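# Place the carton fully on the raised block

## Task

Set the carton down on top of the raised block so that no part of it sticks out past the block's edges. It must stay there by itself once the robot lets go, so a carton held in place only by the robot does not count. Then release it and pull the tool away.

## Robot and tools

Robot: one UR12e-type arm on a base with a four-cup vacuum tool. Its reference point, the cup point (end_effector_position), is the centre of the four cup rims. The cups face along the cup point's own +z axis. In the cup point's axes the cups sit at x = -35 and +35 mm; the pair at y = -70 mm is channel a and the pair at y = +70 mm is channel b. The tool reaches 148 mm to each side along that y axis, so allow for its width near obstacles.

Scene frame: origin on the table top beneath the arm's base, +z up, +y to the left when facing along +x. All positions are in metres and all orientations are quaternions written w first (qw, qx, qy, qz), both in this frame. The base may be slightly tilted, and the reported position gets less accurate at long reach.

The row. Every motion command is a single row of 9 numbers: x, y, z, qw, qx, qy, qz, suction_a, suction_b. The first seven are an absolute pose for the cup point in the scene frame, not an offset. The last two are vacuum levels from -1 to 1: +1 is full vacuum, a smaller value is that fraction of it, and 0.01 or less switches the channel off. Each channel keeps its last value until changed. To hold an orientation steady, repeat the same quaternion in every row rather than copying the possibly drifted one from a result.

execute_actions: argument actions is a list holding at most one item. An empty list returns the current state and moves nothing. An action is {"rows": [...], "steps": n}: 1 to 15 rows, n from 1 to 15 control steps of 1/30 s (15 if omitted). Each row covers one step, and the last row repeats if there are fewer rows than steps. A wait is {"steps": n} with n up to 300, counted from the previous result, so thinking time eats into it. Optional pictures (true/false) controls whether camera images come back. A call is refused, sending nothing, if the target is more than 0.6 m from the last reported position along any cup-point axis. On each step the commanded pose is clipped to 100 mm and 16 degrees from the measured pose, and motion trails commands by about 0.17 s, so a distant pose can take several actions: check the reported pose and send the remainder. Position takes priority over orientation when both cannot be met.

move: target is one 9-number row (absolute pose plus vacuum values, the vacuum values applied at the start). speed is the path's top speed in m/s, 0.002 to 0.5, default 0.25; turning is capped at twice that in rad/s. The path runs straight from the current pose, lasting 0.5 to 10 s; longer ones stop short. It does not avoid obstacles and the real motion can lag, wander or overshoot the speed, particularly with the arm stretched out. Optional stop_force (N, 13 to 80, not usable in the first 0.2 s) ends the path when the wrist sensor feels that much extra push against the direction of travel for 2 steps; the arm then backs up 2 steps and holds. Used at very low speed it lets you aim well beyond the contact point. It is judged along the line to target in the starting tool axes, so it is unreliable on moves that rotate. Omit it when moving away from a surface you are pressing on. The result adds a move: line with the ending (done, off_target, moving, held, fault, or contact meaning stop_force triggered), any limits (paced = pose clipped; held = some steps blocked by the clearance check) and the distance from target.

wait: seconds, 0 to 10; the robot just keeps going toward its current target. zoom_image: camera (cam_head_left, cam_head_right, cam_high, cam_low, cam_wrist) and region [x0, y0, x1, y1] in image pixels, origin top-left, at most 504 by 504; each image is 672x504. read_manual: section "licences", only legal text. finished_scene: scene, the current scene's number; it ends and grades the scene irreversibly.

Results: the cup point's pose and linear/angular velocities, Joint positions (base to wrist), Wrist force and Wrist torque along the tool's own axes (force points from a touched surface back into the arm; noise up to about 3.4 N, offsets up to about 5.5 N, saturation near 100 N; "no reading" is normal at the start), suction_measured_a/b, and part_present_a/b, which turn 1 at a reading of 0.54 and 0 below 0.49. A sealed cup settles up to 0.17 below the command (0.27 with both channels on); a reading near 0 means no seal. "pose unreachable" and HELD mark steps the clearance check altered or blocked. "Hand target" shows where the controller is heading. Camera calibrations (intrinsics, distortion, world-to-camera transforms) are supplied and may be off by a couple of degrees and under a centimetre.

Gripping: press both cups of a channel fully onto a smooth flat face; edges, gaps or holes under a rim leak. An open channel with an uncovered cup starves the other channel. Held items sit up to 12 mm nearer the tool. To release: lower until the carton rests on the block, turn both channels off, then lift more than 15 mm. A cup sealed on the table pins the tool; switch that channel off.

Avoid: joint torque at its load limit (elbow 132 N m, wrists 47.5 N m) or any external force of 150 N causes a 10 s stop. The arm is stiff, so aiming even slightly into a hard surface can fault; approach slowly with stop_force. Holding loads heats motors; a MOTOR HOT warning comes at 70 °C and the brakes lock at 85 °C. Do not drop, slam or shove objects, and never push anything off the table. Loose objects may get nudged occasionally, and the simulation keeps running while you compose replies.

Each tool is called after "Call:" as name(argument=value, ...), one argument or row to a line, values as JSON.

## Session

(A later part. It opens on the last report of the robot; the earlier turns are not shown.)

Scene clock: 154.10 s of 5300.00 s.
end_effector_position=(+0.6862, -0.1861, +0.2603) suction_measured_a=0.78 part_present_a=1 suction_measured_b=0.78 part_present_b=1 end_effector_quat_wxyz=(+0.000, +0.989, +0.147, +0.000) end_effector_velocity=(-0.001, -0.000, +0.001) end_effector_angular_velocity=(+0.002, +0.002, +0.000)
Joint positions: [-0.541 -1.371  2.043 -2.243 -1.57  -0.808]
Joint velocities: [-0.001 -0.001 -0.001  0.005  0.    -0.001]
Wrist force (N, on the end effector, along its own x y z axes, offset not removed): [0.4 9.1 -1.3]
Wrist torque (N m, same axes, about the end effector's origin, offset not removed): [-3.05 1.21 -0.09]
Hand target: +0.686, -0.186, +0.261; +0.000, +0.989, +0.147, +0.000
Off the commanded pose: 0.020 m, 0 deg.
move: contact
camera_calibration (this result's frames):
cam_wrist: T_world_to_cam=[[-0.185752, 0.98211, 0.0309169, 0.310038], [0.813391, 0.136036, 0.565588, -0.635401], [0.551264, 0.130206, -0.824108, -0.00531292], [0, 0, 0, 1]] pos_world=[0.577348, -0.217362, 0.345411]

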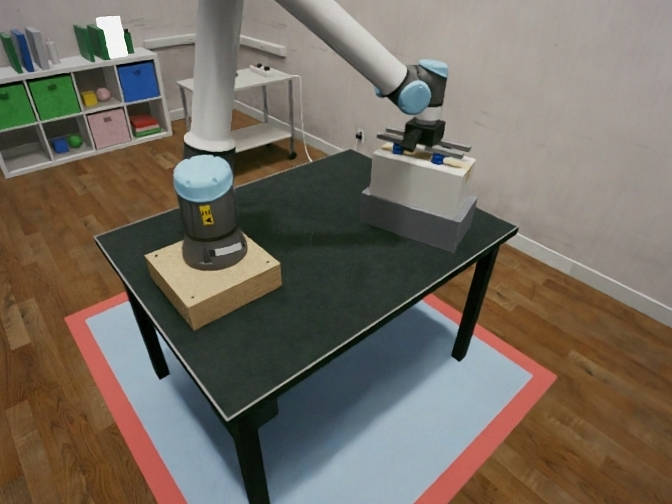

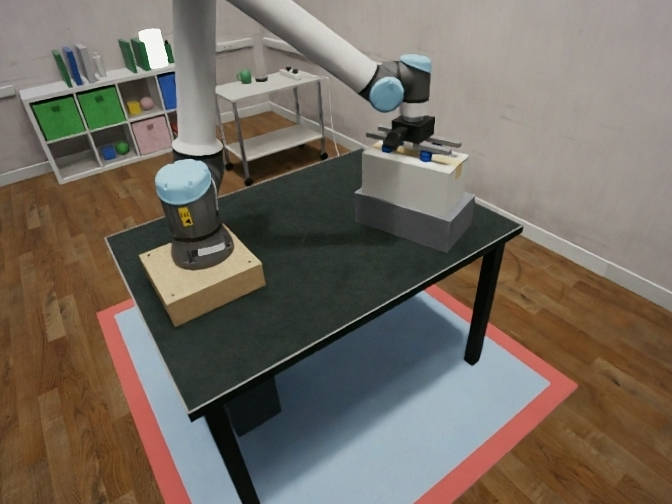

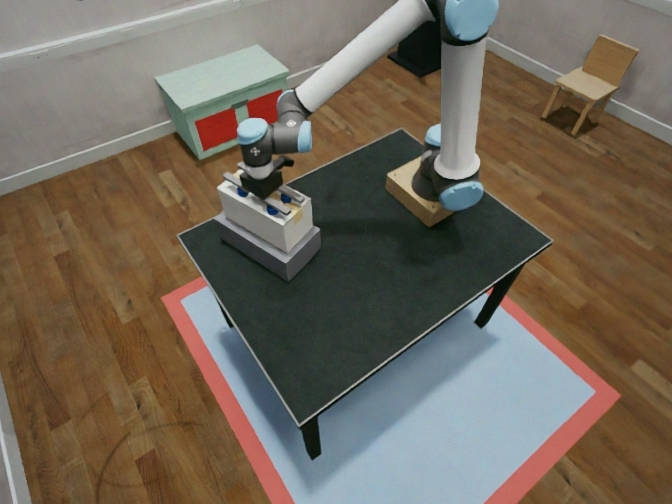

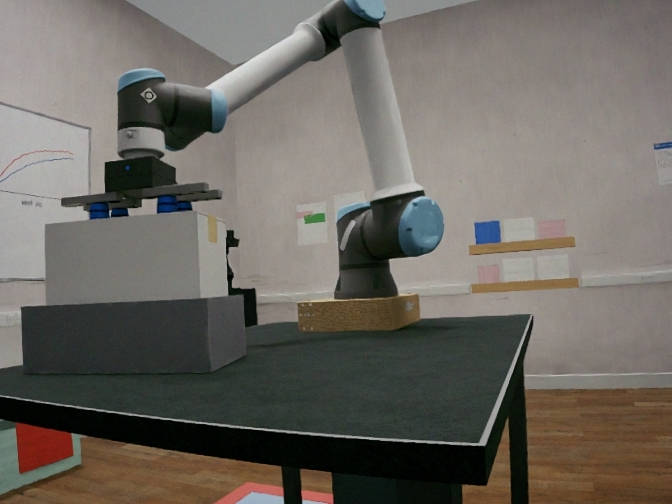

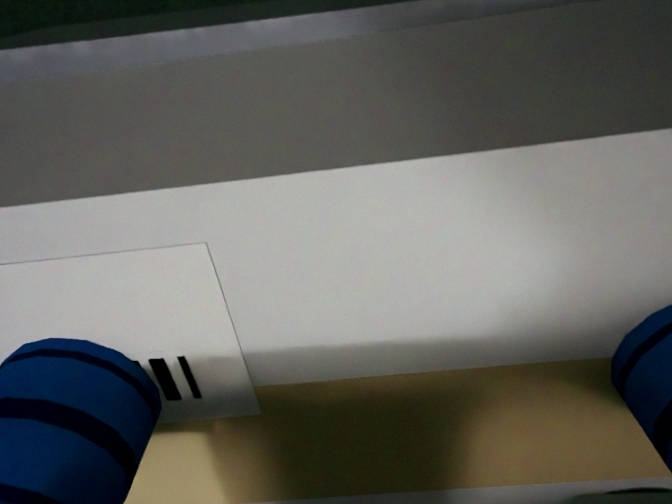

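Call:
execute_actions(
  actions=[
    {"rows": [[0.686, -0.186, 0.2605, 0, 0.9891, 0.1470, 0, -1, -1]], "steps": 15},
  ],
)

Scene clock: 156.37 s of 5300.00 s.
end_effector_position=(+0.6861, -0.1861, +0.2608) suction_measured_a=0.00 part_present_a=0 suction_measured_b=0.00 part_present_b=0 end_effector_quat_wxyz=(+0.000, +0.989, +0.147, +0.000) end_effector_velocity=(-0.001, +0.000, -0.002) end_effector_angular_velocity=(+0.002, +0.003, -0.000)
Joint positions: [-0.541 -1.372  2.042 -2.242 -1.57  -0.808]
Joint velocities: [-0.     0.001  0.002  0.001  0.    -0.   ]
Wrist force (N, on the end effector, along its own x y z axes, offset not removed): [-1.6 0.9 -68.2]
Wrist torque (N m, same axes, about the end effector's origin, offset not removed): [0.45 -0.07 0.02]
Hand target: +0.686, -0.186, +0.261; -0.000, +0.989, +0.147, +0.000
Off the commanded pose: 0.000 m, 0 deg.
Steps of this call (steps 1 to 53: nothing new was sent; steps 54 to 68: all 15 steps of this action). Readings (end_effector_position | what the end effector reports):
54: (+0.6861, -0.1861, +0.2606) | suction_measured_a=0.58 part_present_a=1 suction_measured_b=0.58 part_present_b=1
55: (+0.6861, -0.1861, +0.2606) | suction_measured_a=0.30 part_present_a=0 suction_measured_b=0.29 part_present_b=0
57: (+0.6863, -0.1862, +0.2610) | suction_measured_a=0.03 part_present_a=0 suction_measured_b=0.03 part_present_b=0
61: (+0.6864, -0.1862, +0.2611) | suction_measured_a=0.00 part_present_a=0 suction_measured_b=0.00 part_present_b=0
68: the state above
camera_calibration (this result's frames):
cam_wrist: T_world_to_cam=[[-0.185757, 0.982113, 0.0308036, 0.310039], [0.813303, 0.136085, 0.565702, -0.635668], [0.551391, 0.130136, -0.824034, -0.00495831], [0, 0, 0, 1]] pos_world=[0.577317, -0.217343, 0.345963]

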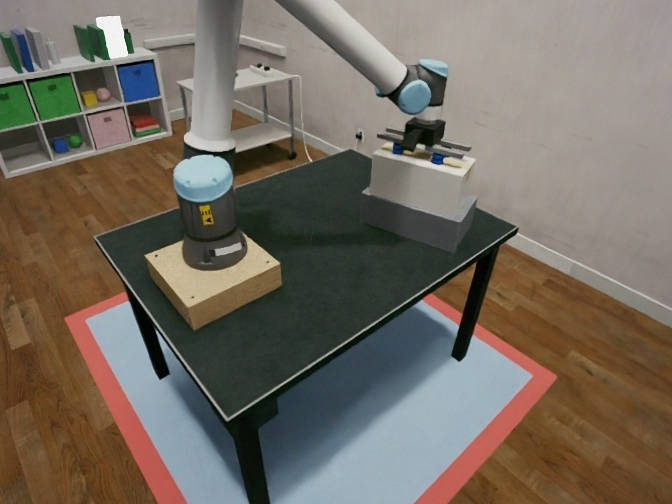

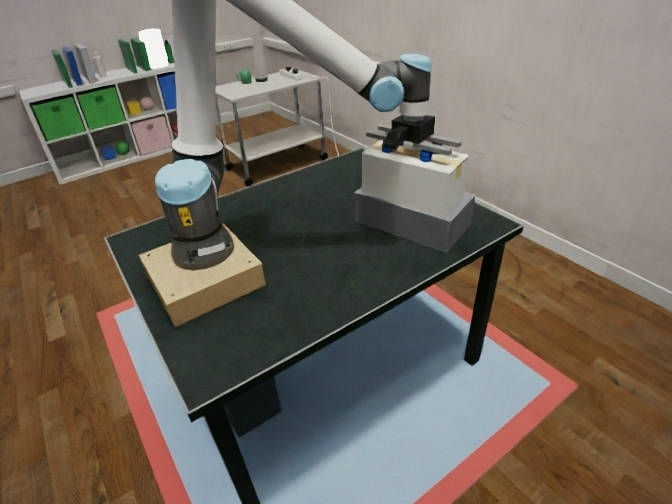

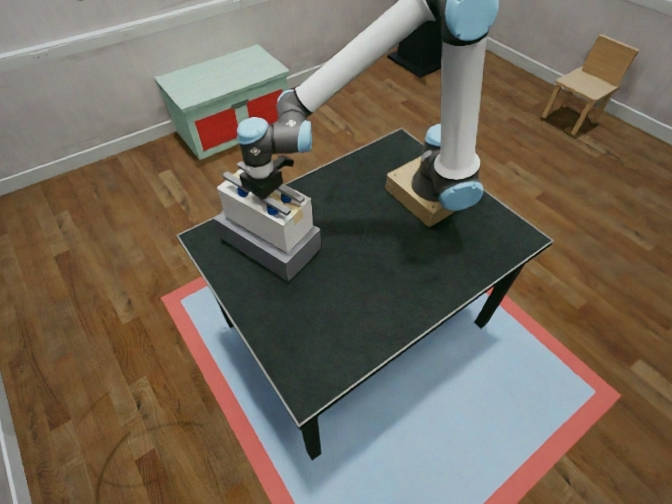

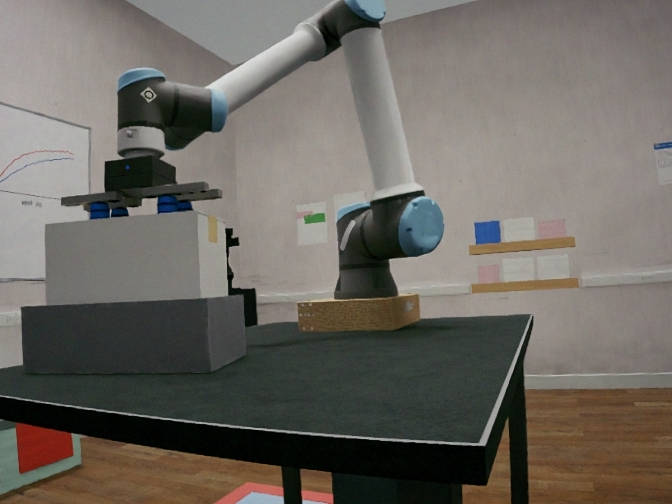

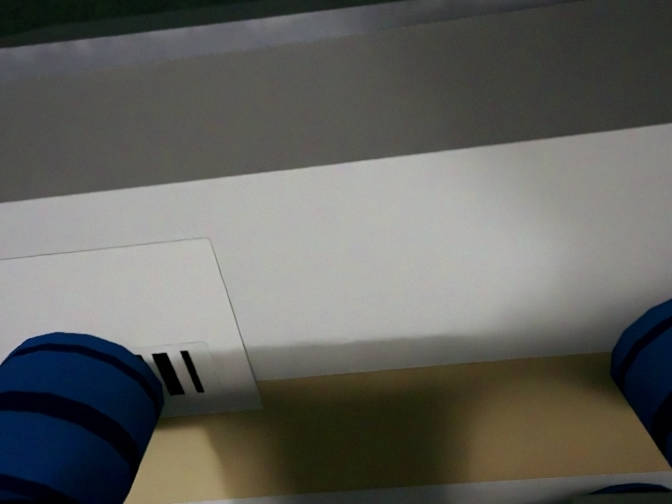

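Call:
move(
  target=[0.66, -0.18, 0.42, 0, 0.9891, 0.1470, 0, -1, -1],
  speed=0.2,
)

Call:
zoom_image(
  camera="cam_high",
  region=[190, 150, 350, 290],
)

Call:
zoom_image(
  camera="cam_head_right",
  region=[340, 130, 500, 260],
)

Scene clock: 161.57 s of 5300.00 s.
end_effector_position=(+0.6599, -0.1799, +0.4198) suction_measured_a=0.00 part_present_a=0 suction_measured_b=0.00 part_present_b=0 end_effector_quat_wxyz=(+0.000, +0.989, +0.147, -0.000) end_effector_velocity=(-0.000, -0.000, +0.003) end_effector_angular_velocity=(-0.001, +0.000, -0.000)
Joint positions: [-0.552 -1.556  1.929 -1.944 -1.57  -0.819]
Joint velocities: [-0.    -0.002 -0.003  0.005 -0.001  0.   ]
Wrist force (N, on the end effector, along its own x y z axes, offset not removed): [0.5 -0.1 -1.6]
Wrist torque (N m, same axes, about the end effector's origin, offset not removed): [0.12 0.12 0.22]
Hand target: +0.660, -0.180, +0.420; +0.000, +0.989, +0.147, -0.000
Off the commanded pose: 0.000 m, 0 deg.
After step 90, 0.80 s passed at rest.
move: done
camera_calibration (this result's frames):
cam_wrist: T_world_to_cam=[[-0.185736, 0.982104, 0.0312051, 0.294049], [0.813635, 0.135914, 0.565266, -0.705148], [0.550909, 0.13038, -0.824318, 0.140174], [0, 0, 0, 1]] pos_world=[0.551125, -0.211223, 0.504968]

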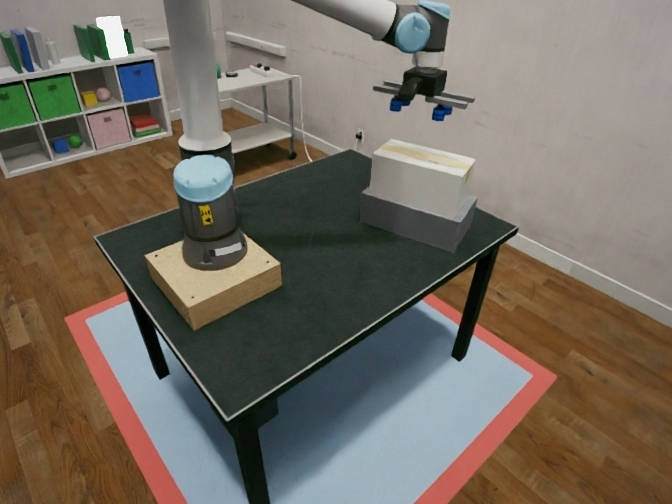

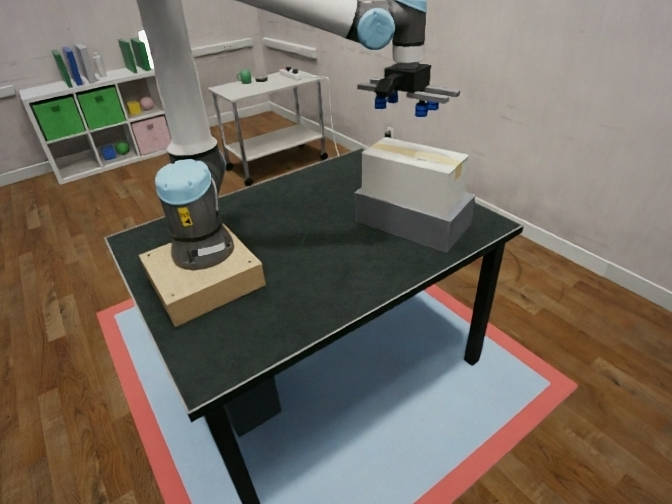

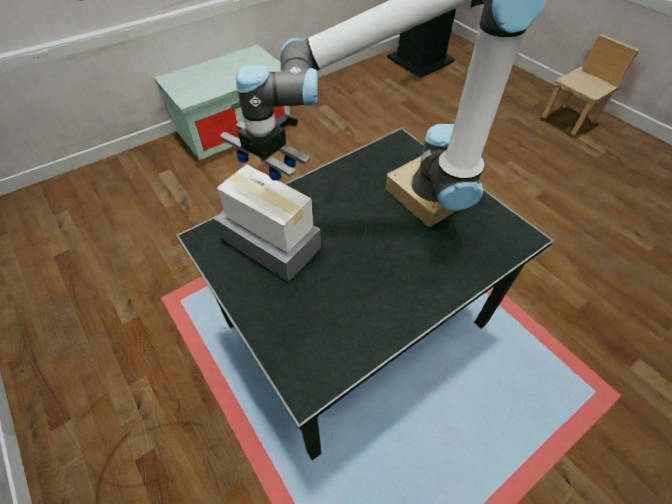

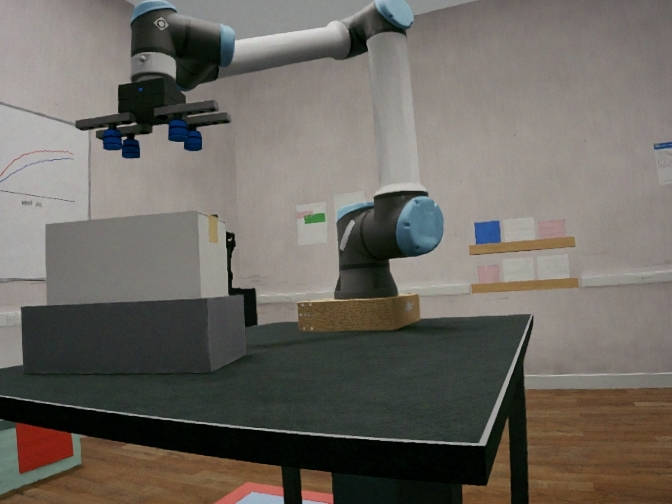

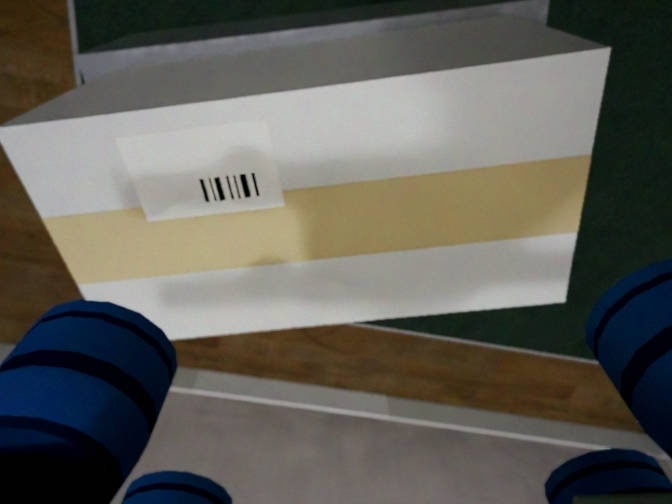

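Region (190, 150, 350, 290) of cam_high's 672x504 image, scaled by 3.150, with more detail than that image has; it fills the top 441 rows of this view, and the rest is white.

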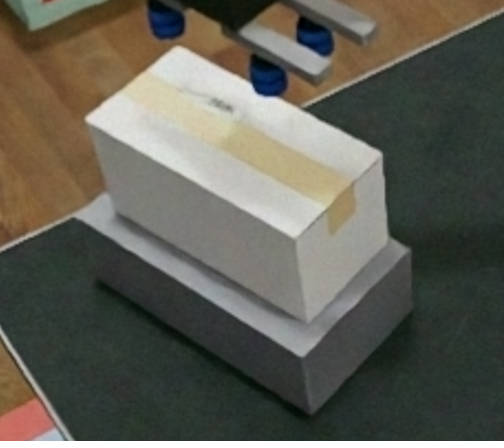

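Region (340, 130, 500, 260) of cam_head_right's 672x504 image, scaled by 3.150, with more detail than that image has; it fills the top 410 rows of this view, and the rest is white.

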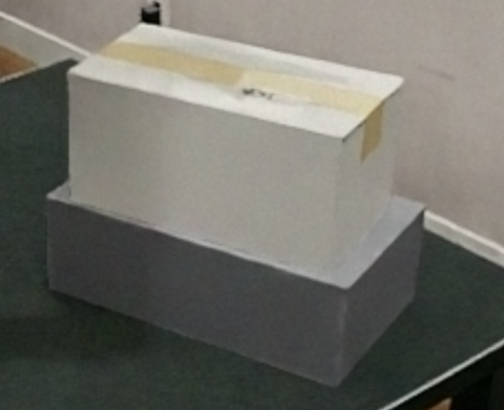

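Carton is within all edges of the block.

Call:
finished_scene(
  scene=1,
)

The scene is finished: the task was done.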